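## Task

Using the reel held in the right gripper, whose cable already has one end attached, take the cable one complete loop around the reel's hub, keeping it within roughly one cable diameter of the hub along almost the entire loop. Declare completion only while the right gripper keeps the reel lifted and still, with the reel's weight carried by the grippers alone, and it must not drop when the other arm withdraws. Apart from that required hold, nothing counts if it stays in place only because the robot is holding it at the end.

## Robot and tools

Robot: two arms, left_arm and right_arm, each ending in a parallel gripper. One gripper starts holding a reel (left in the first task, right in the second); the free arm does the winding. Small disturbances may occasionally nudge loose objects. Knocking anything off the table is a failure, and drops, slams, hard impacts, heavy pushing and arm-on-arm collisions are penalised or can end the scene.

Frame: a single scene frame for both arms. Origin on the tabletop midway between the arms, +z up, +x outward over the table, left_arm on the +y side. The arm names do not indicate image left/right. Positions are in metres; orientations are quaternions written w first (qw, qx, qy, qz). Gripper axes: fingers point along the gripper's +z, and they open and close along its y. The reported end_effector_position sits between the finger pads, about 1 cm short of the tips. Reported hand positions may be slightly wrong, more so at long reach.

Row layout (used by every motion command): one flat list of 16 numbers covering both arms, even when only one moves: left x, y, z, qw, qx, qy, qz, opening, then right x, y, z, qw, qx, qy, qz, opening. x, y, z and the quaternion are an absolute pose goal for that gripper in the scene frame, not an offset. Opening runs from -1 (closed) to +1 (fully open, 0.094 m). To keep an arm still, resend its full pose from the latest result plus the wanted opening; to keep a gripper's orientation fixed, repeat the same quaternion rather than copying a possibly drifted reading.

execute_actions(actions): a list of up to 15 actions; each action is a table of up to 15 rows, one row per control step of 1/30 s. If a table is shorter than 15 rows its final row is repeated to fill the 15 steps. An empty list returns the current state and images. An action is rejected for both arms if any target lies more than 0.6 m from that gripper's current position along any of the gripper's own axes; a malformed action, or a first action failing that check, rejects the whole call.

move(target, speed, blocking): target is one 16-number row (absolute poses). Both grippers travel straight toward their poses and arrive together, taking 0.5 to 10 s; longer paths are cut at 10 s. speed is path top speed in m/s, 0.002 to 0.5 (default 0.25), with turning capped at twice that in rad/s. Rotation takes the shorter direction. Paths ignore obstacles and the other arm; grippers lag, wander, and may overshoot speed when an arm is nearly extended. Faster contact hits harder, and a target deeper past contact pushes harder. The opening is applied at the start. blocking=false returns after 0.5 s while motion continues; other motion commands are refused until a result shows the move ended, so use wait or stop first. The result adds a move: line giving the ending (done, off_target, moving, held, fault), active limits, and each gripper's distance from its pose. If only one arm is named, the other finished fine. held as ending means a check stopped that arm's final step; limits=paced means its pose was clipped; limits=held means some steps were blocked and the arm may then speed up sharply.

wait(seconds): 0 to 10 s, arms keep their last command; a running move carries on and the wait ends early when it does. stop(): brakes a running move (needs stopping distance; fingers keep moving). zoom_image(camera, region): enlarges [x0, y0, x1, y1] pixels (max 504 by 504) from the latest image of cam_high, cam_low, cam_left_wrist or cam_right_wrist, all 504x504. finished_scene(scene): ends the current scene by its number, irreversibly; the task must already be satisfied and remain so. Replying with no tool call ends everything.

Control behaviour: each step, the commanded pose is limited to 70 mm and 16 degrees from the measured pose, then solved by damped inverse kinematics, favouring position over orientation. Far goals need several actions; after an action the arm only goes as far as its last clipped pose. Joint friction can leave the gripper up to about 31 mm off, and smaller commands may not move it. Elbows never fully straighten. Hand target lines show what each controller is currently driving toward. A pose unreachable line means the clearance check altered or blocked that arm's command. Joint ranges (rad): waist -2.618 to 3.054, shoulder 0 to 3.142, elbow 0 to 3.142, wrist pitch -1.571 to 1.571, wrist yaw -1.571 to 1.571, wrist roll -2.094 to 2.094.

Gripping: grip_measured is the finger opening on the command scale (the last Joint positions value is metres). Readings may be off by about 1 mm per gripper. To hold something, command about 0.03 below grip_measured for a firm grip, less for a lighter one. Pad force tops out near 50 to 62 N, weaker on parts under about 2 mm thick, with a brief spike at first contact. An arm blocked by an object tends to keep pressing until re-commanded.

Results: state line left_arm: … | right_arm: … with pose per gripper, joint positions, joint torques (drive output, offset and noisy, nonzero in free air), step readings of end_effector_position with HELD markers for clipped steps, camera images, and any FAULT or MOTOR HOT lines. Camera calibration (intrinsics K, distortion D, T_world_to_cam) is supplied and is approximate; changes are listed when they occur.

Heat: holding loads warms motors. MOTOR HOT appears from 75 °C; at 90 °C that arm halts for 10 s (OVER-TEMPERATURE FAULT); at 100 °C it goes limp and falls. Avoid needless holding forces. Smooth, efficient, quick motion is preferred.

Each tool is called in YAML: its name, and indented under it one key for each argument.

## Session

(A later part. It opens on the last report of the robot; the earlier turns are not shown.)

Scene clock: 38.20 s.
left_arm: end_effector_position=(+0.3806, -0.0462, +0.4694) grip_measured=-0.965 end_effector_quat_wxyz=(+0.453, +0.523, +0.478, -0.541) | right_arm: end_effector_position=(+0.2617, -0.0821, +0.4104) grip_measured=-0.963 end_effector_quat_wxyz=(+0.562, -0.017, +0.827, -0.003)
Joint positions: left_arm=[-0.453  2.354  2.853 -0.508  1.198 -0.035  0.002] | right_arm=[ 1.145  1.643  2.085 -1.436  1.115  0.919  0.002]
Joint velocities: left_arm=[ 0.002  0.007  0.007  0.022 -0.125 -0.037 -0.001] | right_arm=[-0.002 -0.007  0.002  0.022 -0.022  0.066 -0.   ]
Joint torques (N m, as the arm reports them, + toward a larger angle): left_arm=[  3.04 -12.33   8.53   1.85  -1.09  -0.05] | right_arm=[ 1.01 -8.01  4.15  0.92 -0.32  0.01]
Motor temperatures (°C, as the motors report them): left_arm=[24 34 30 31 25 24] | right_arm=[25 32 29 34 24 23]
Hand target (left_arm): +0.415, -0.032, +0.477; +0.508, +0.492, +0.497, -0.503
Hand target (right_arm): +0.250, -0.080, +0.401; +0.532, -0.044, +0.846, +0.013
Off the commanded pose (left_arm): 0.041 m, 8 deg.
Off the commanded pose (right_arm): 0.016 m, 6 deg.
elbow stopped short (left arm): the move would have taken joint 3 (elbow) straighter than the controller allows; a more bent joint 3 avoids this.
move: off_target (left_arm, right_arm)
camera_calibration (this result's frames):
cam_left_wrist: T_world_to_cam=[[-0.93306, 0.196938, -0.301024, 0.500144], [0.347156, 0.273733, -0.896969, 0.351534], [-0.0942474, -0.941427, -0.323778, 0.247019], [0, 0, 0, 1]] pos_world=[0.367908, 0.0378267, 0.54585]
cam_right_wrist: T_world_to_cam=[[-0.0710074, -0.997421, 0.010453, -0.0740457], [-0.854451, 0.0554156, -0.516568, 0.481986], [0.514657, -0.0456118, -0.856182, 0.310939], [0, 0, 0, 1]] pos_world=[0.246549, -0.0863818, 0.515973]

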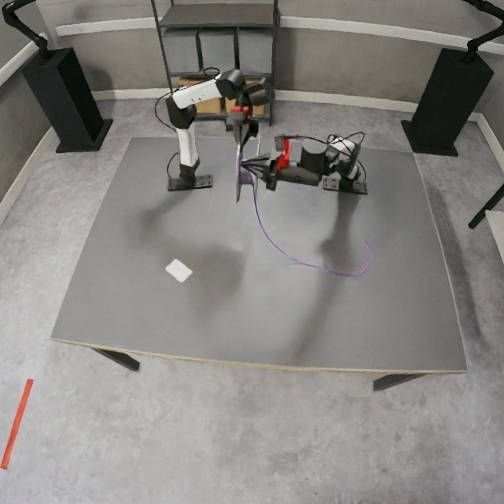

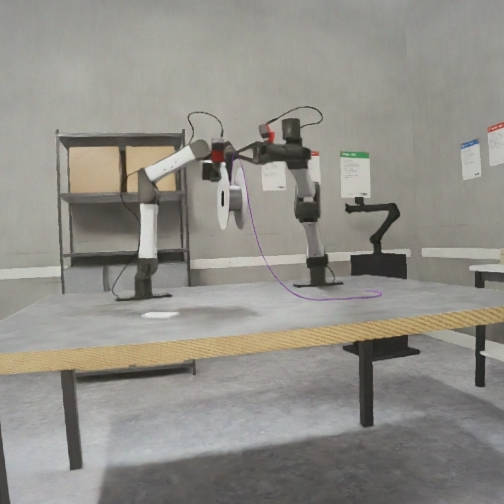

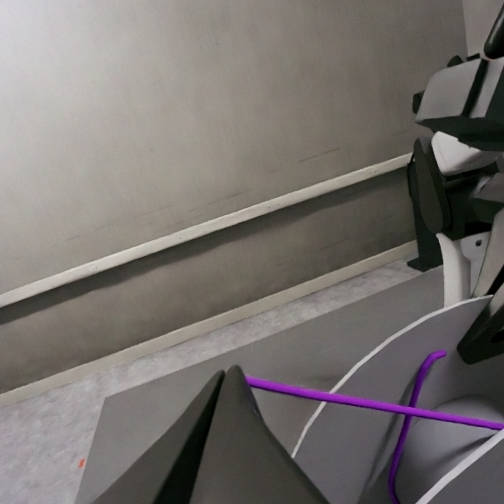

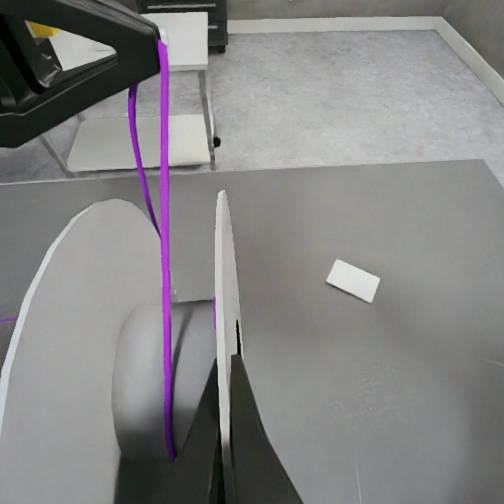

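Anchor is on top; good. Continue forward/down.

move:
  target: [0.43,-0.045,0.38,0.5,0.5,0.5,-0.5,-1, 0.25,-0.08,0.40,0.531,-0.044,0.846,0.014,-1]
  speed: 0.08

move:
  target: [0.43,-0.045,0.38,0.5,0.5,0.5,-0.5,1, 0.25,-0.08,0.40,0.531,-0.044,0.846,0.014,-1]

move:
  target: [0.43,0.10,0.38,0.5,0.5,0.5,-0.5,1, 0.25,-0.08,0.45,0.531,-0.044,0.846,0.014,-1]
  speed: 0.12

Scene clock: 44.27 s.
left_arm: end_effector_position=(+0.4037, -0.0528, +0.3897) grip_measured=-0.965 end_effector_quat_wxyz=(+0.475, +0.533, +0.466, -0.523) | right_arm: end_effector_position=(+0.2577, -0.0792, +0.4008) grip_measured=-0.963 end_effector_quat_wxyz=(+0.539, -0.033, +0.842, +0.003)
Joint positions: left_arm=[-0.444  2.164  2.156  0.004  1.189  0.023  0.002] | right_arm=[ 1.144  1.643  2.085 -1.459  1.055  0.919  0.002]
Joint velocities: left_arm=[ 0.012 -0.002 -0.022  0.007 -0.007 -0.007  0.   ] | right_arm=[ 0.012  0.002  0.002 -0.022 -0.066 -0.051 -0.   ]
Joint torques (N m, as the arm reports them, + toward a larger angle): left_arm=[  1.75 -13.96   5.87   1.67  -0.89  -0.06] | right_arm=[ 0.95 -8.28  3.83  1.18  0.26 -0.02]
Motor temperatures (°C, as the motors report them): left_arm=[24 36 30 32 25 24] | right_arm=[25 32 29 34 23 23]
Hand target (left_arm): +0.431, -0.044, +0.380; +0.498, +0.502, +0.500, -0.500
Hand target (right_arm): +0.250, -0.080, +0.400; +0.531, -0.044, +0.846, +0.014
Off the commanded pose (left_arm): 0.029 m, 7 deg.
Off the commanded pose (right_arm): 0.008 m, 2 deg.
move: off_target (left_arm)
camera_calibration (this result's frames):
cam_left_wrist: T_world_to_cam=[[-0.916296, 0.177479, -0.359031, 0.513801], [0.3963, 0.27226, -0.876824, 0.246042], [-0.057868, -0.945714, -0.319806, 0.200706], [0, 0, 0, 1]] pos_world=[0.384902, 0.0316342, 0.464393]
cam_right_wrist: T_world_to_cam=[[-0.0388228, -0.998982, 0.0229636, -0.0847856], [-0.882583, 0.0235052, -0.46957, 0.459379], [0.468552, -0.0384973, -0.882597, 0.32798], [0, 0, 0, 1]] pos_world=[0.248473, -0.0828708, 0.507132]

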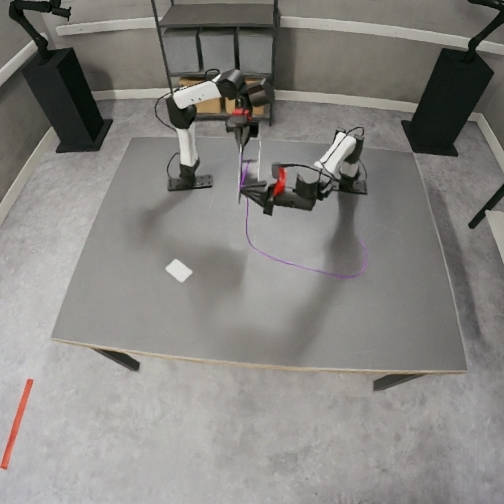

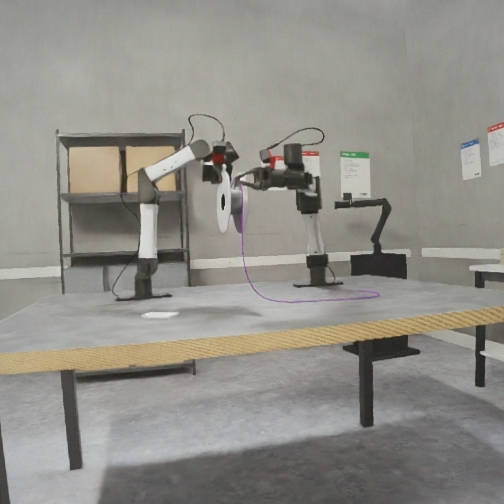

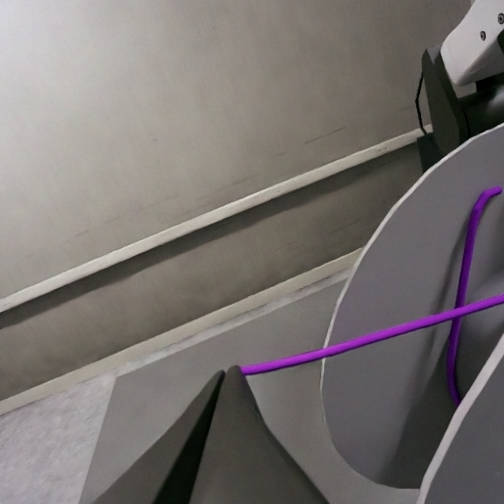

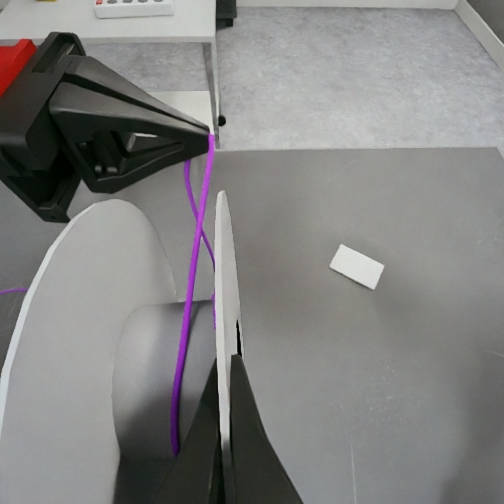

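Scene clock: 45.07 s.
left_arm: end_effector_position=(+0.4224, -0.0482, +0.3939) grip_measured=+1.000 end_effector_quat_wxyz=(+0.506, +0.512, +0.482, -0.500) | right_arm: end_effector_position=(+0.2530, -0.0782, +0.3926) grip_measured=-0.963 end_effector_quat_wxyz=(+0.519, -0.049, +0.853, +0.002)
Joint positions: left_arm=[-0.431  2.164  2.156  0.032  1.11   0.015  0.094] | right_arm=[ 1.147  1.643  2.085 -1.488  1.01   0.917  0.002]
Joint velocities: left_arm=[ 0.017 -0.007  0.012  0.022  0.022  0.095  0.   ] | right_arm=[ 0.007 -0.007 -0.017  0.051 -0.066  0.051 -0.001]
Joint torques (N m, as the arm reports them, + toward a larger angle): left_arm=[  0.26 -14.34   5.03   1.64  -0.1   -0.08] | right_arm=[ 0.79 -8.18  4.04  1.38  0.76  0.03]
Motor temperatures (°C, as the motors report them): left_arm=[24 37 30 32 25 24] | right_arm=[25 32 29 34 23 23]
Hand target (left_arm): +0.430, -0.045, +0.380; +0.499, +0.501, +0.500, -0.500
Hand target (right_arm): +0.250, -0.080, +0.400; +0.531, -0.044, +0.846, +0.014
Off the commanded pose (left_arm): 0.016 m, 3 deg.
Off the commanded pose (right_arm): 0.008 m, 2 deg.
move: off_target (left_arm)
camera_calibration (this result's frames):
cam_left_wrist: T_world_to_cam=[[-0.922421, 0.0879953, -0.376027, 0.536665], [0.384638, 0.296424, -0.874178, 0.246049], [0.03454, -0.950994, -0.307274, 0.163312], [0, 0, 0, 1]] pos_world=[0.394751, 0.0351502, 0.467073]
cam_right_wrist: T_world_to_cam=[[-0.0104742, -0.998975, 0.0440395, -0.0992096], [-0.90303, -0.00946503, -0.429474, 0.438135], [0.429451, -0.0442673, -0.902005, 0.340073], [0, 0, 0, 1]] pos_world=[0.248565, -0.0799068, 0.499284]

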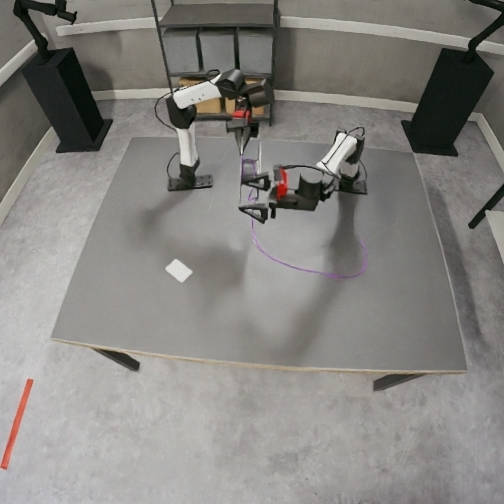

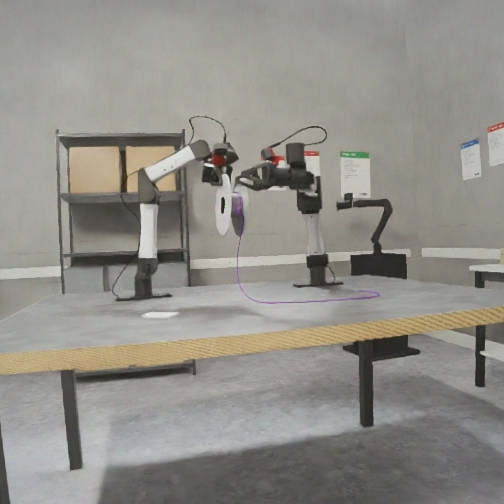

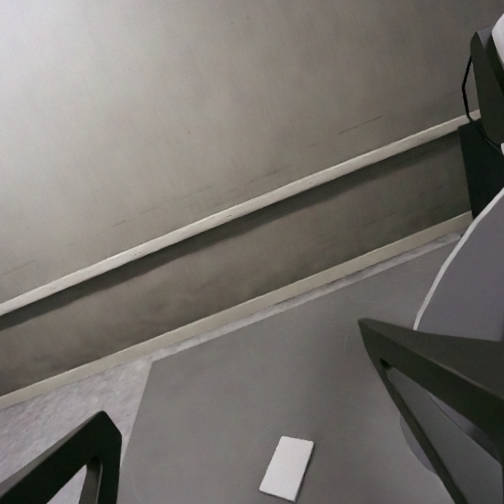

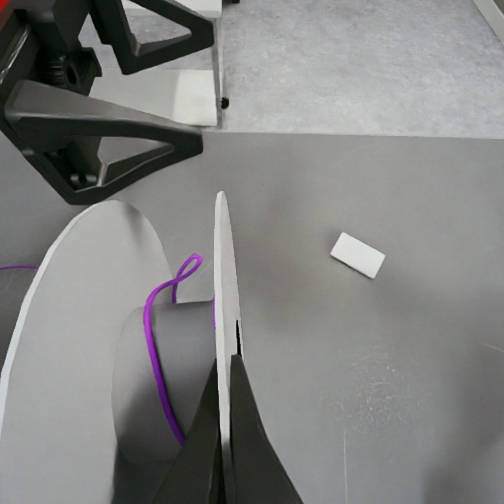

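Scene clock: 46.73 s.
left_arm: end_effector_position=(+0.4322, +0.0982, +0.3846) grip_measured=+1.000 end_effector_quat_wxyz=(+0.504, +0.499, +0.501, -0.495) | right_arm: end_effector_position=(+0.2518, -0.0818, +0.4404) grip_measured=-0.963 end_effector_quat_wxyz=(+0.536, -0.057, +0.841, +0.032)
Joint positions: left_arm=[-0.129  1.948  1.813  0.127  1.377  0.015  0.094] | right_arm=[ 1.147  1.699  2.349 -1.562  1.007  0.82   0.002]
Joint velocities: left_arm=[-0.012  0.012 -0.012 -0.066  0.022  0.051  0.   ] | right_arm=[-0.012 -0.012  0.022  0.081  0.066 -0.022  0.   ]
Joint torques (N m, as the arm reports them, + toward a larger angle): left_arm=[ -0.5  -13.03   5.79   1.47   0.14   0.04] | right_arm=[ 0.95 -5.18  6.76  1.31  0.81 -0.04]
Motor temperatures (°C, as the motors report them): left_arm=[24 37 30 32 25 24] | right_arm=[25 32 29 34 24 23]
Hand target (left_arm): +0.428, +0.099, +0.380; +0.499, +0.501, +0.500, -0.499
Hand target (right_arm): +0.250, -0.081, +0.449; +0.549, -0.055, +0.833, +0.034
Off the commanded pose (left_arm): 0.005 m, 1 deg.
Off the commanded pose (right_arm): 0.010 m, 3 deg.
joint sent to its limit (right arm) — the command would take joint 4 (wrist pitch) past its lower limit, so that joint was sent only as far as its limit.
move: off_target (right_arm)
camera_calibration (this result's frames):
cam_left_wrist: T_world_to_cam=[[-0.935375, 0.0598259, -0.34856, 0.527051], [0.348729, 0.319974, -0.880911, 0.206611], [0.0588286, -0.945536, -0.320158, 0.293191], [0, 0, 0, 1]] pos_world=[0.403691, 0.179581, 0.459583]
cam_right_wrist: T_world_to_cam=[[0.0334174, -0.999441, 0.0000504808, -0.0966736], [-0.885037, -0.0296156, -0.464578, 0.4668], [0.46432, 0.0154803, -0.885532, 0.372325], [0, 0, 0, 1]] pos_world=[0.243488, -0.0885587, 0.546576]

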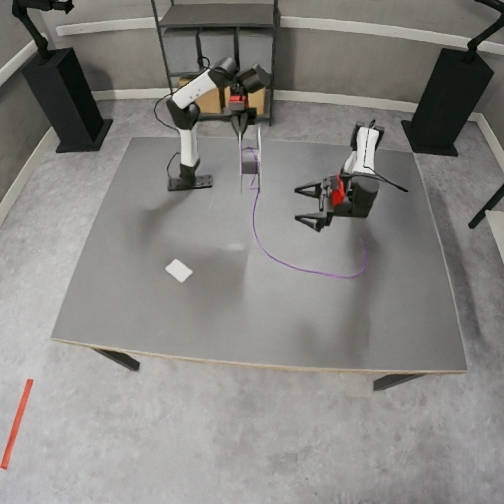

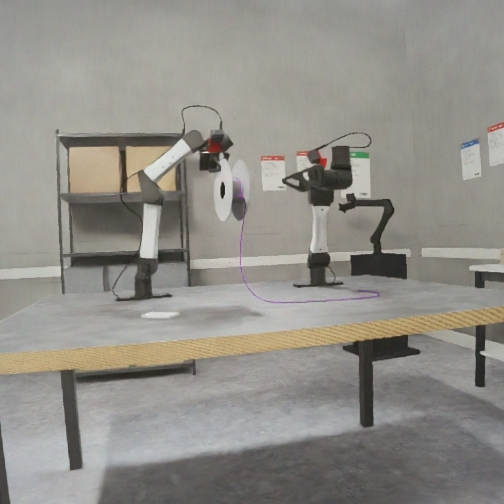

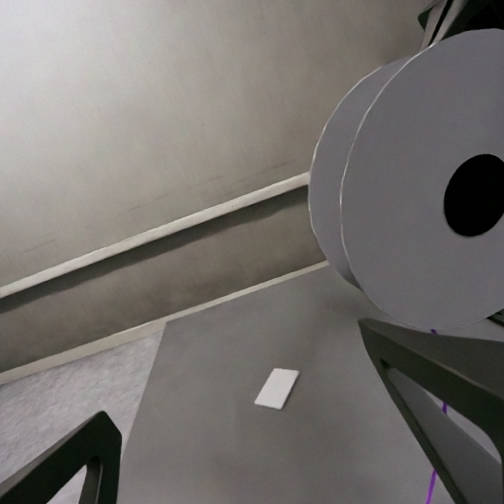

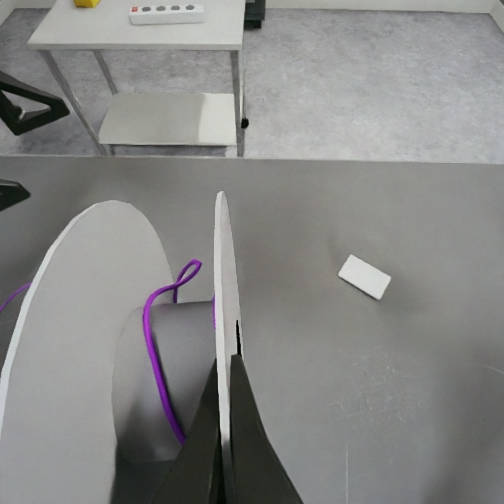

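move:
  target: [0.345,0.08,0.22,0.5,0.5,0.5,-0.5,1, 0.25,-0.08,0.45,0.531,-0.044,0.846,0.014,-1]
  speed: 0.2

move:
  target: [0.345,-0.04,0.22,0.5,0.5,0.5,-0.5,1, 0.25,-0.08,0.45,0.531,-0.044,0.846,0.014,-1]
  speed: 0.15

move:
  target: [0.345,-0.04,0.22,0.5,0.5,0.5,-0.5,-1, 0.25,-0.08,0.45,0.531,-0.044,0.846,0.014,-1]

move:
  target: [0.335,-0.04,0.17,0.5,0.5,0.5,-0.5,-1, 0.25,-0.08,0.45,0.531,-0.044,0.846,0.014,-1]
  speed: 0.05

Scene clock: 53.03 s.
left_arm: end_effector_position=(+0.3511, +0.0800, +0.2349) grip_measured=+1.000 end_effector_quat_wxyz=(+0.512, +0.511, +0.486, -0.491) | right_arm: end_effector_position=(+0.2517, -0.0817, +0.4402) grip_measured=-0.963 end_effector_quat_wxyz=(+0.536, -0.058, +0.842, +0.032)
Joint positions: left_arm=[-0.216  1.816  1.001  0.836  1.305  0.025  0.094] | right_arm=[ 1.147  1.699  2.349 -1.562  1.005  0.817  0.002]
Joint velocities: left_arm=[ 0.002  0.032 -0.017 -0.022 -0.051 -0.051  0.   ] | right_arm=[-0.022 -0.007 -0.002 -0.037 -0.022  0.022 -0.   ]
Joint torques (N m, as the arm reports them, + toward a larger angle): left_arm=[-1.21 -8.16  4.73  1.52 -0.09 -0.06] | right_arm=[ 0.98 -5.12  6.8   1.3   0.83 -0.02]
Motor temperatures (°C, as the motors report them): left_arm=[24 38 30 32 25 24] | right_arm=[25 32 30 34 24 23]
Hand target (left_arm): +0.349, +0.078, +0.219; +0.500, +0.500, +0.500, -0.499
Hand target (right_arm): +0.250, -0.081, +0.449; +0.548, -0.055, +0.834, +0.035
Off the commanded pose (left_arm): 0.016 m, 3 deg.
Off the commanded pose (right_arm): 0.010 m, 3 deg.
joint sent to its limit (right arm) — the command would take joint 4 (wrist pitch) past its lower limit, so that joint was sent only as far as its limit.
move: off_target (left_arm, right_arm)
camera_calibration (this result's frames):
cam_left_wrist: T_world_to_cam=[[-0.920428, 0.0714523, -0.384326, 0.402385], [0.386818, 0.308383, -0.869064, 0.0936552], [0.056423, -0.948575, -0.311483, 0.231908], [0, 0, 0, 1]] pos_world=[0.321054, 0.162349, 0.308275]
cam_right_wrist: T_world_to_cam=[[0.0354821, -0.999368, 0.00212899, -0.0979332], [-0.885373, -0.0324228, -0.463749, 0.466123], [0.463525, 0.0145698, -0.885964, 0.372532], [0, 0, 0, 1]] pos_world=[0.24349, -0.088186, 0.546422]

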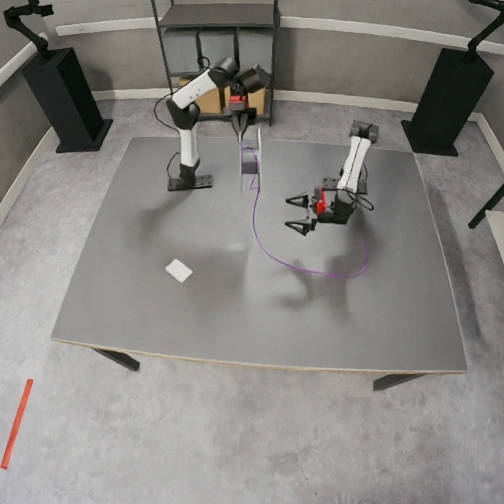

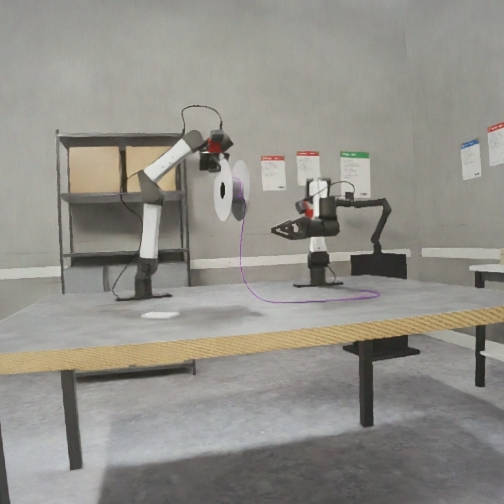

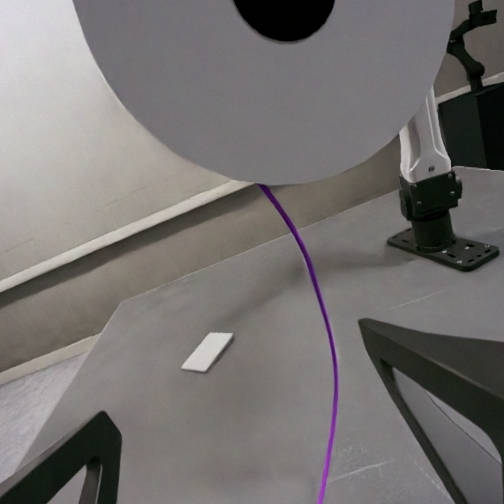

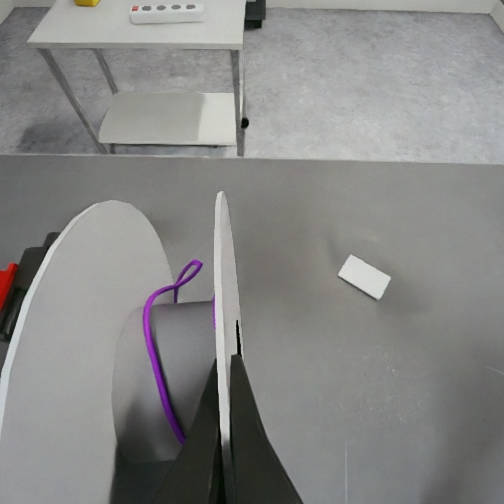

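Scene clock: 54.37 s.
left_arm: end_effector_position=(+0.3407, -0.0368, +0.2245) grip_measured=+1.000 end_effector_quat_wxyz=(+0.507, +0.506, +0.488, -0.499) | right_arm: end_effector_position=(+0.2516, -0.0816, +0.4401) grip_measured=-0.963 end_effector_quat_wxyz=(+0.536, -0.059, +0.842, +0.032)
Joint positions: left_arm=[-0.502  1.968  1.158  0.833  1.026  0.006  0.094] | right_arm=[ 1.147  1.699  2.349 -1.562  1.005  0.817  0.002]
Joint velocities: left_arm=[ 0.002  0.002 -0.007 -0.037  0.022 -0.037  0.   ] | right_arm=[ 0.007  0.002  0.012 -0.022  0.081 -0.007  0.   ]
Joint torques (N m, as the arm reports them, + toward a larger angle): left_arm=[-0.64 -9.79  8.84  1.41 -0.08 -0.11] | right_arm=[ 0.94 -5.11  6.84  1.3   0.81 -0.02]
Motor temperatures (°C, as the motors report them): left_arm=[24 38 31 32 25 24] | right_arm=[25 32 30 34 24 23]
Hand target (left_arm): +0.347, -0.040, +0.220; +0.500, +0.499, +0.500, -0.501
Hand target (right_arm): +0.250, -0.081, +0.449; +0.548, -0.055, +0.834, +0.035
Off the commanded pose (left_arm): 0.007 m, 2 deg.
Off the commanded pose (right_arm): 0.010 m, 3 deg.
joint sent to its limit (right arm) — the command would take joint 4 (wrist pitch) past its lower limit, so that joint was sent only as far as its limit.
move: off_target (right_arm)
camera_calibration (this result's frames):
cam_left_wrist: T_world_to_cam=[[-0.927197, 0.0756706, -0.366852, 0.395713], [0.372019, 0.300254, -0.878322, 0.131463], [0.0436855, -0.950853, -0.306545, 0.121658], [0, 0, 0, 1]] pos_world=[0.312683, 0.046263, 0.297928]
cam_right_wrist: T_world_to_cam=[[0.0358779, -0.999353, 0.00239005, -0.0981041], [-0.885476, -0.0328981, -0.46352, 0.465967], [0.463299, 0.0145138, -0.886083, 0.372609], [0, 0, 0, 1]] pos_world=[0.243493, -0.0881192, 0.546382]

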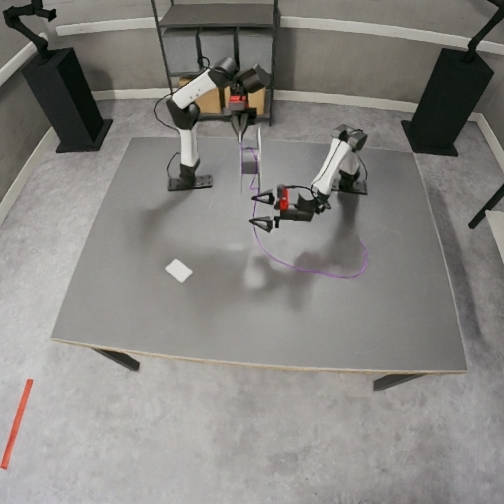

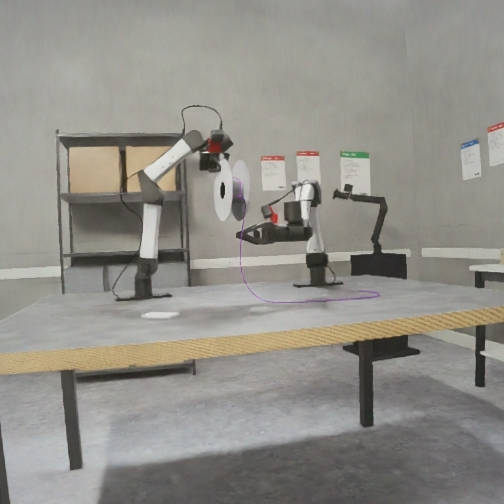

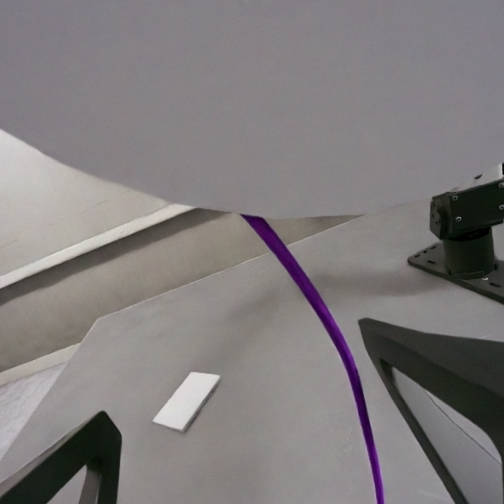

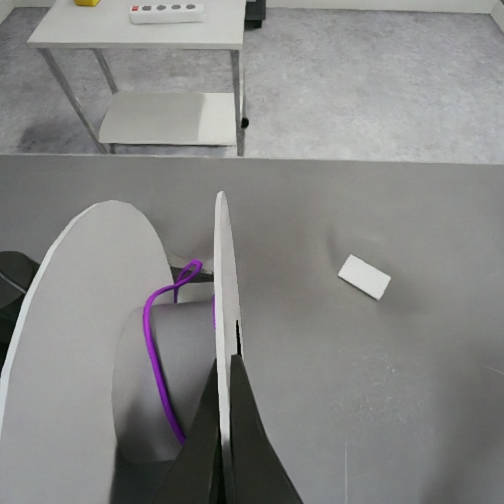

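Scene clock: 55.07 s.
left_arm: end_effector_position=(+0.3411, -0.0368, +0.2245) grip_measured=-0.963 end_effector_quat_wxyz=(+0.507, +0.505, +0.488, -0.499) | right_arm: end_effector_position=(+0.2516, -0.0816, +0.4401) grip_measured=-0.963 end_effector_quat_wxyz=(+0.536, -0.059, +0.842, +0.032)
Joint positions: left_arm=[-0.502  1.968  1.158  0.833  1.024  0.006  0.002] | right_arm=[ 1.147  1.699  2.349 -1.562  1.004  0.817  0.002]
Joint velocities: left_arm=[-0.007  0.002 -0.002  0.022 -0.007  0.037  0.001] | right_arm=[-0.012  0.007  0.002 -0.037  0.081 -0.066 -0.001]
Joint torques (N m, as the arm reports them, + toward a larger angle): left_arm=[ -0.83 -10.3    8.3    1.41  -0.09  -0.05] | right_arm=[ 0.9  -5.1   6.85  1.31  0.82 -0.02]
Motor temperatures (°C, as the motors report them): left_arm=[24 38 31 32 25 24] | right_arm=[25 32 30 34 24 23]
Hand target (left_arm): +0.345, -0.040, +0.220; +0.500, +0.500, +0.500, -0.500
Hand target (right_arm): +0.250, -0.081, +0.449; +0.548, -0.055, +0.834, +0.035
Off the commanded pose (left_arm): 0.007 m, 2 deg.
Off the commanded pose (right_arm): 0.010 m, 3 deg.
joint sent to its limit (right arm) — the command would take joint 4 (wrist pitch) past its lower limit, so that joint was sent only as far as its limit.
move: off_target (right_arm)
camera_calibration (this result's frames):
cam_left_wrist: T_world_to_cam=[[-0.927378, 0.0735324, -0.366829, 0.396059], [0.371306, 0.301065, -0.878346, 0.131602], [0.0458527, -0.950764, -0.306504, 0.120895], [0, 0, 0, 1]] pos_world=[0.312888, 0.0461983, 0.297933]
cam_right_wrist: T_world_to_cam=[[0.0361122, -0.999345, 0.00230695, -0.0980834], [-0.885603, -0.0330715, -0.463263, 0.46583], [0.463036, 0.0146864, -0.886218, 0.372721], [0, 0, 0, 1]] pos_world=[0.2435, -0.0880874, 0.54634]

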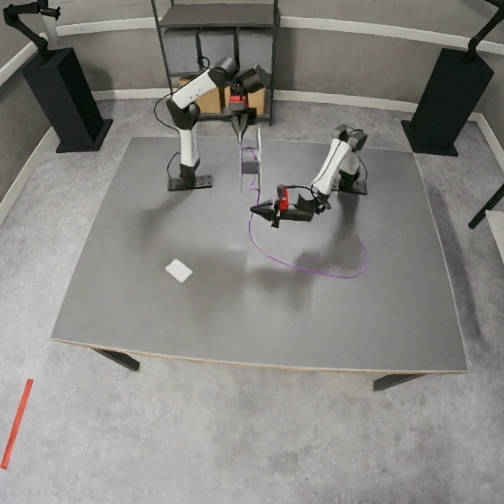

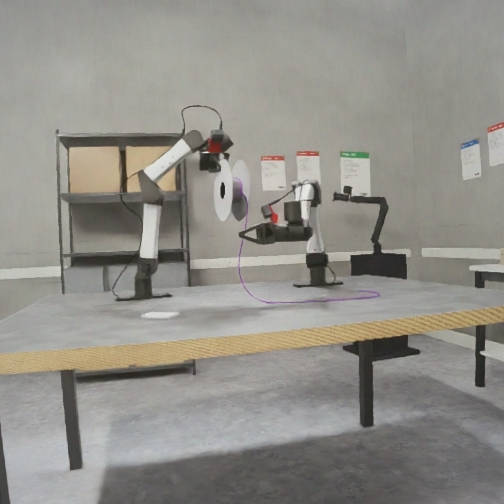

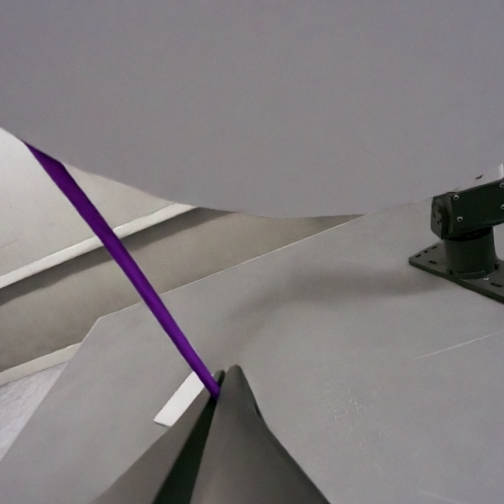

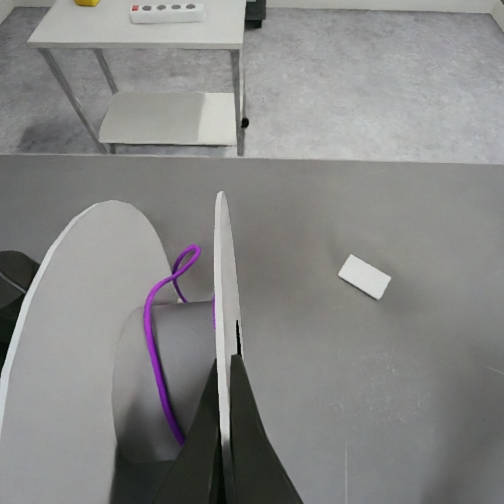

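Scene clock: 56.47 s.
left_arm: end_effector_position=(+0.3398, -0.0396, +0.1878) grip_measured=-0.963 end_effector_quat_wxyz=(+0.513, +0.505, +0.485, -0.497) | right_arm: end_effector_position=(+0.2514, -0.0813, +0.4398) grip_measured=-0.963 end_effector_quat_wxyz=(+0.535, -0.059, +0.842, +0.032)
Joint positions: left_arm=[-0.51   2.058  1.105  0.99   1.012  0.006  0.002] | right_arm=[ 1.147  1.699  2.349 -1.562  1.002  0.816  0.002]
Joint velocities: left_arm=[-0.007 -0.017  0.002  0.095  0.022 -0.022  0.   ] | right_arm=[-0.002 -0.007  0.002  0.007  0.007 -0.022 -0.   ]
Joint torques (N m, as the arm reports them, + toward a larger angle): left_arm=[-1.25 -9.97  4.57  1.61 -0.11 -0.02] | right_arm=[ 0.92 -5.1   6.79  1.31  0.81 -0.02]
Motor temperatures (°C, as the motors report them): left_arm=[24 38 31 32 25 24] | right_arm=[25 32 30 34 24 23]
Hand target (left_arm): +0.336, -0.041, +0.170; +0.500, +0.500, +0.500, -0.500
Hand target (right_arm): +0.250, -0.081, +0.449; +0.548, -0.055, +0.834, +0.035
Off the commanded pose (left_arm): 0.018 m, 2 deg.
Off the commanded pose (right_arm): 0.010 m, 3 deg.
joint sent to its limit (right arm) — the command would take joint 4 (wrist pitch) past its lower limit, so that joint was sent only as far as its limit.
move: off_target (left_arm, right_arm)
camera_calibration (this result's frames):
cam_left_wrist: T_world_to_cam=[[-0.923382, 0.0671791, -0.377958, 0.382051], [0.380213, 0.295834, -0.87631, 0.0970419], [0.0529431, -0.952874, -0.298711, 0.103055], [0, 0, 0, 1]] pos_world=[0.310427, 0.0438247, 0.260222]
cam_right_wrist: T_world_to_cam=[[0.0380763, -0.999272, 0.0024107, -0.0983202], [-0.886443, -0.0348905, -0.461522, 0.464834], [0.46127, 0.0154361, -0.887126, 0.373435], [0, 0, 0, 1]] pos_world=[0.243538, -0.0877947, 0.546051]

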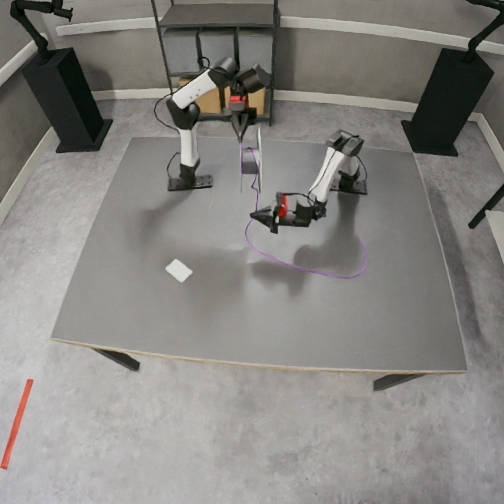

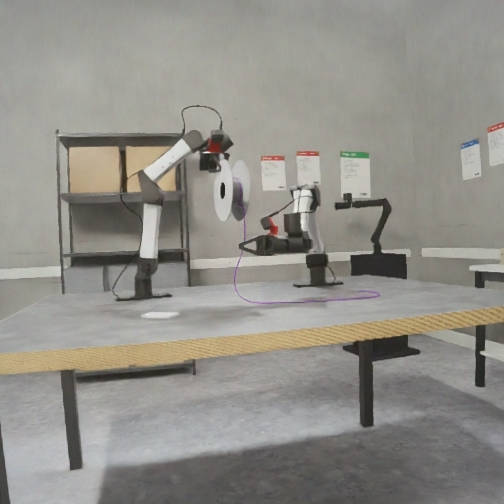

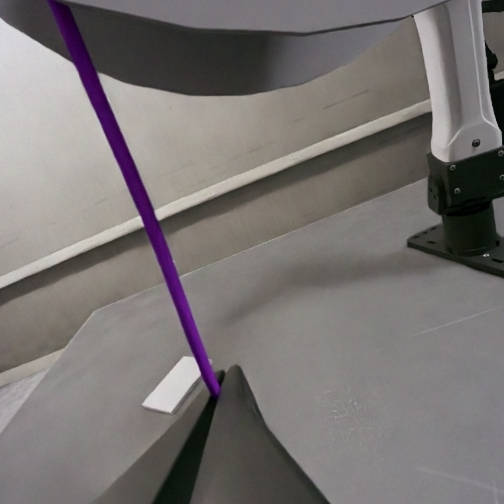

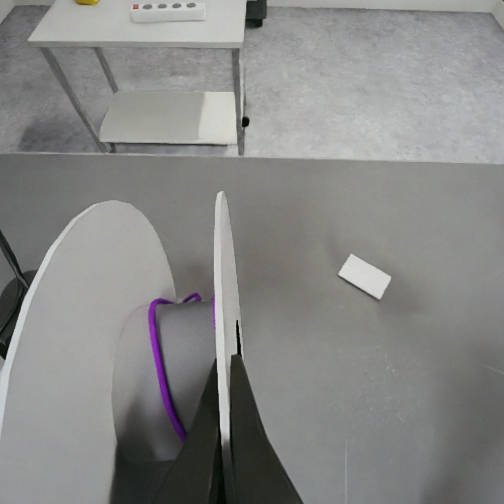

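move:
  target: [0.335,-0.04,0.13,0.5,0.5,0.5,-0.5,-1, 0.25,-0.08,0.45,0.531,-0.044,0.846,0.014,-1]
  speed: 0.04

move:
  target: [0.335,-0.04,0.16,0.5,0.5,0.5,-0.5,0.5, 0.25,-0.08,0.45,0.531,-0.044,0.846,0.014,-1]
  speed: 0.04

move:
  target: [0.335,0.12,0.17,0.5,0.5,0.5,-0.5,0.5, 0.25,-0.08,0.45,0.531,-0.044,0.846,0.014,-1]
  speed: 0.15

Scene clock: 61.33 s.
left_arm: end_effector_position=(+0.3410, -0.0402, +0.1615) grip_measured=-0.963 end_effector_quat_wxyz=(+0.532, +0.509, +0.465, -0.491) | right_arm: end_effector_position=(+0.2520, -0.0740, +0.4327) grip_measured=-0.963 end_effector_quat_wxyz=(+0.528, -0.069, +0.846, +0.027)
Joint positions: left_arm=[-0.51   2.16   1.086  1.166  1.011  0.006  0.002] | right_arm=[ 1.147  1.718  2.349 -1.562  0.988  0.811  0.002]
Joint velocities: left_arm=[-0.012  0.012  0.012  0.022  0.095  0.007  0.001] | right_arm=[-0.022  0.012 -0.007 -0.022 -0.007  0.007 -0.   ]
Joint torques (N m, as the arm reports them, + toward a larger angle): left_arm=[-1.25 -9.25  3.48  1.38 -0.13 -0.03] | right_arm=[ 0.88 -6.91  6.82  1.29  1.    0.06]
Motor temperatures (°C, as the motors report them): left_arm=[24 38 30 32 25 24] | right_arm=[25 32 30 34 24 23]
Hand target (left_arm): +0.335, -0.040, +0.130; +0.500, +0.500, +0.500, -0.500
Hand target (right_arm): +0.250, -0.081, +0.449; +0.548, -0.055, +0.834, +0.035
Off the commanded pose (left_arm): 0.032 m, 6 deg.
Off the commanded pose (right_arm): 0.018 m, 3 deg.
joint sent to its limit (right arm) — the command would take joint 4 (wrist pitch) past its lower limit, so that joint was sent only as far as its limit.
move: off_target (left_arm, right_arm)
camera_calibration (this result's frames):
cam_left_wrist: T_world_to_cam=[[-0.90461, 0.0541984, -0.422781, 0.373572], [0.420885, 0.270321, -0.8659, 0.0571723], [0.0673562, -0.961243, -0.267347, 0.0842307], [0, 0, 0, 1]] pos_world=[0.3082, 0.0452643, 0.229963]
cam_right_wrist: T_world_to_cam=[[0.0486388, -0.998571, 0.022128, -0.102182], [-0.892435, -0.0533967, -0.448005, 0.456563], [0.448546, 0.00204258, -0.893757, 0.371864], [0, 0, 0, 1]] pos_world=[0.245625, -0.0784162, 0.53916]

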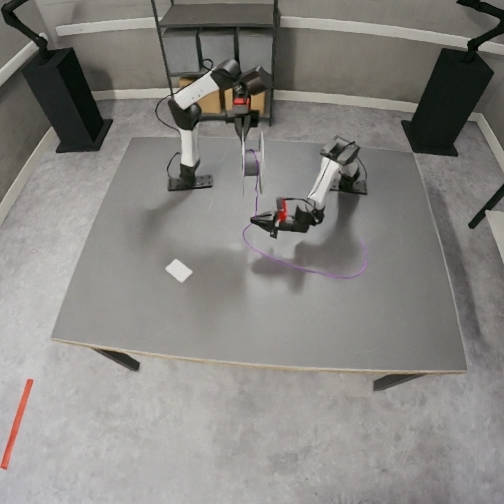

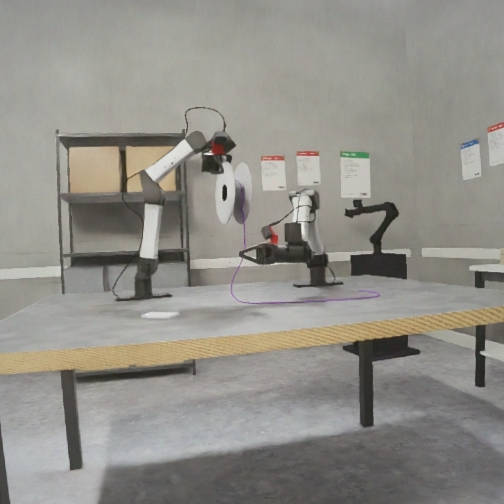

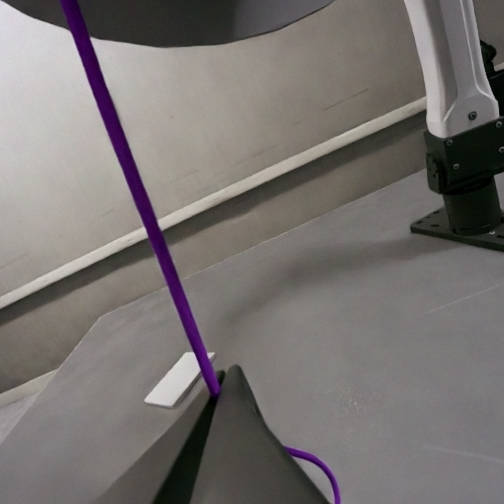

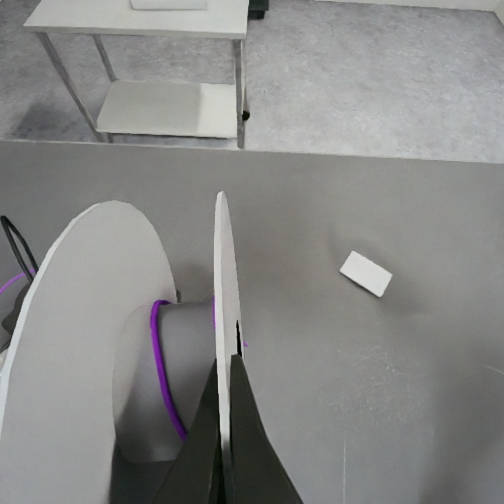

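Scene clock: 62.80 s.
left_arm: end_effector_position=(+0.3399, -0.0395, +0.1681) grip_measured=+0.499 end_effector_quat_wxyz=(+0.516, +0.506, +0.482, -0.496) | right_arm: end_effector_position=(+0.2530, -0.0755, +0.4344) grip_measured=-0.963 end_effector_quat_wxyz=(+0.533, -0.066, +0.843, +0.023)
Joint positions: left_arm=[-0.51   2.114  1.086  1.074  1.011  0.006  0.07 ] | right_arm=[ 1.147  1.718  2.349 -1.562  1.003  0.811  0.002]
Joint velocities: left_arm=[-0.002  0.012 -0.007 -0.095  0.007 -0.051  0.   ] | right_arm=[-0.002 -0.002  0.012 -0.007  0.007 -0.037 -0.   ]
Joint torques (N m, as the arm reports them, + toward a larger angle): left_arm=[ -1.25 -12.87   4.73   1.42  -0.11  -0.06] | right_arm=[ 0.88 -6.85  6.78  1.28  0.84  0.05]
Motor temperatures (°C, as the motors report them): left_arm=[24 39 30 32 25 24] | right_arm=[25 32 30 34 24 23]
Hand target (left_arm): +0.335, -0.040, +0.160; +0.500, +0.500, +0.499, -0.501
Hand target (right_arm): +0.250, -0.081, +0.449; +0.548, -0.055, +0.834, +0.034
Off the commanded pose (left_arm): 0.009 m, 3 deg.
Off the commanded pose (right_arm): 0.017 m, 3 deg.
joint sent to its limit (right arm) — the command would take joint 4 (wrist pitch) past its lower limit, so that joint was sent only as far as its limit.
move: off_target (left_arm, right_arm)
camera_calibration (this result's frames):
cam_left_wrist: T_world_to_cam=[[-0.920783, 0.064331, -0.384734, 0.374841], [0.386019, 0.292133, -0.875013, 0.0773836], [0.0561028, -0.954212, -0.293824, 0.0952717], [0, 0, 0, 1]] pos_world=[0.309931, 0.0441892, 0.239919]
cam_right_wrist: T_world_to_cam=[[0.0397129, -0.998888, 0.0254216, -0.103002], [-0.887762, -0.0469484, -0.457901, 0.461741], [0.458586, -0.00438373, -0.888639, 0.367662], [0, 0, 0, 1]] pos_world=[0.245403, -0.079598, 0.540769]

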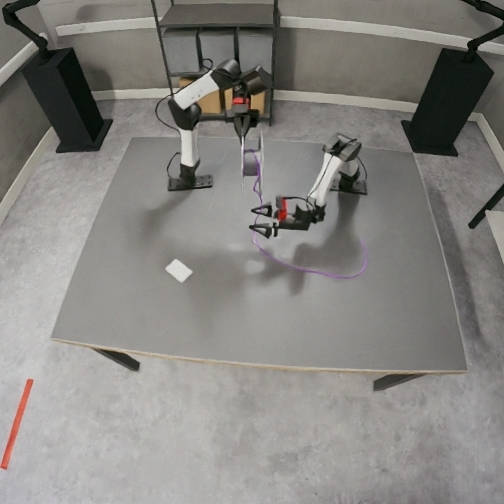

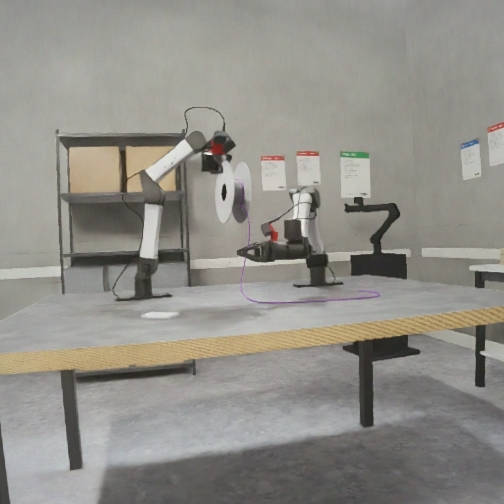

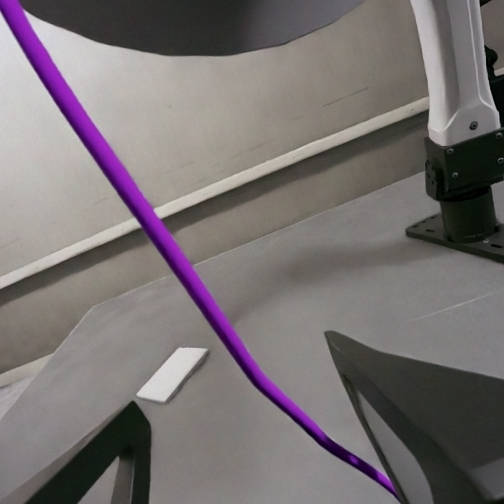

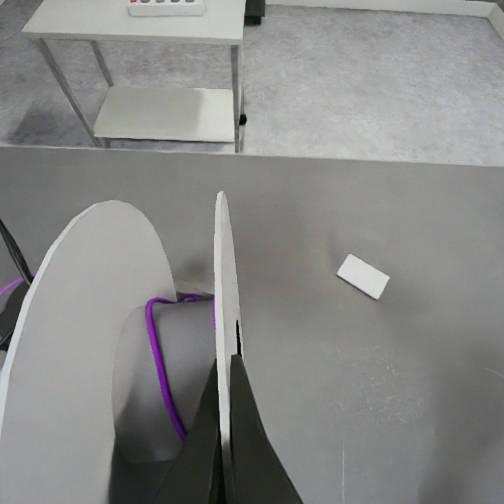

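Scene clock: 64.40 s.
left_arm: end_effector_position=(+0.3411, +0.1186, +0.1735) grip_measured=+0.499 end_effector_quat_wxyz=(+0.508, +0.502, +0.497, -0.493) | right_arm: end_effector_position=(+0.2531, -0.0757, +0.4345) grip_measured=-0.963 end_effector_quat_wxyz=(+0.533, -0.066, +0.843, +0.023)
Joint positions: left_arm=[-0.119  1.916  0.823  1.109  1.388  0.006  0.07 ] | right_arm=[ 1.147  1.718  2.349 -1.562  1.004  0.811  0.002]
Joint velocities: left_arm=[-0.007 -0.002  0.002 -0.022  0.037  0.066  0.   ] | right_arm=[ 0.002 -0.002  0.002  0.037  0.022 -0.051 -0.001]
Joint torques (N m, as the arm reports them, + toward a larger angle): left_arm=[ -0.21 -10.58   3.75   1.35   0.13   0.05] | right_arm=[ 0.84 -6.82  6.8   1.28  0.82  0.05]
Motor temperatures (°C, as the motors report them): left_arm=[24 39 30 32 25 24] | right_arm=[25 32 30 34 24 23]
Hand target (left_arm): +0.333, +0.121, +0.169; +0.500, +0.500, +0.500, -0.500
Hand target (right_arm): +0.250, -0.081, +0.449; +0.548, -0.055, +0.834, +0.034
Off the commanded pose (left_arm): 0.007 m, 1 deg.
Off the commanded pose (right_arm): 0.016 m, 3 deg.
joint sent to its limit (right arm) — the command would take joint 4 (wrist pitch) past its lower limit, so that joint was sent only as far as its limit.
move: off_target (right_arm)
camera_calibration (this result's frames):
cam_left_wrist: T_world_to_cam=[[-0.930396, 0.0598027, -0.361644, 0.367668], [0.361316, 0.315833, -0.877326, 0.041494], [0.0617527, -0.946928, -0.315458, 0.248645], [0, 0, 0, 1]] pos_world=[0.31173, 0.200357, 0.247806]
cam_right_wrist: T_world_to_cam=[[0.0390065, -0.998909, 0.0256773, -0.103064], [-0.887386, -0.0464423, -0.458681, 0.462148], [0.459373, -0.00489416, -0.88823, 0.367327], [0, 0, 0, 1]] pos_world=[0.245384, -0.079691, 0.540896]

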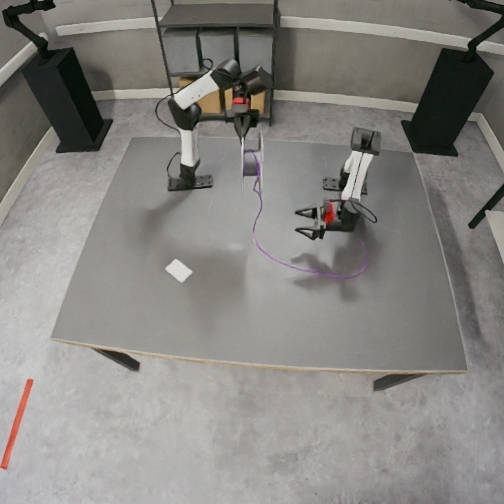

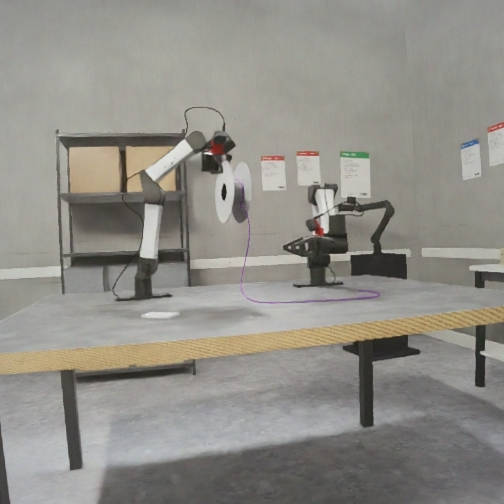

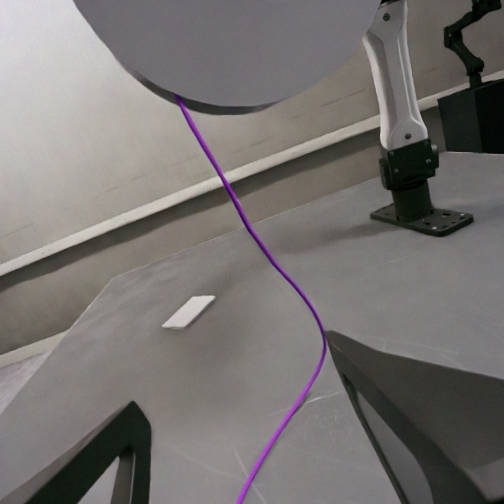

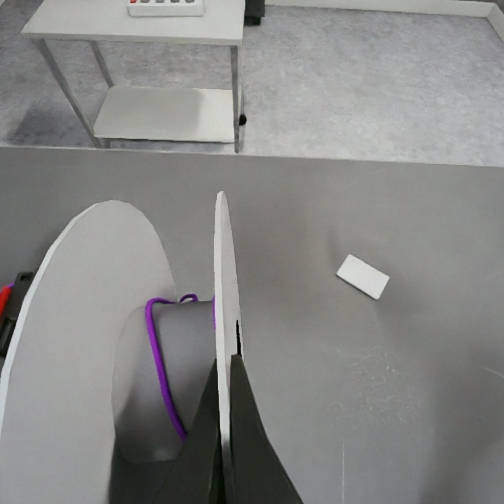

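finished_scene:
  scene: 2

The scene is finished: the task was done.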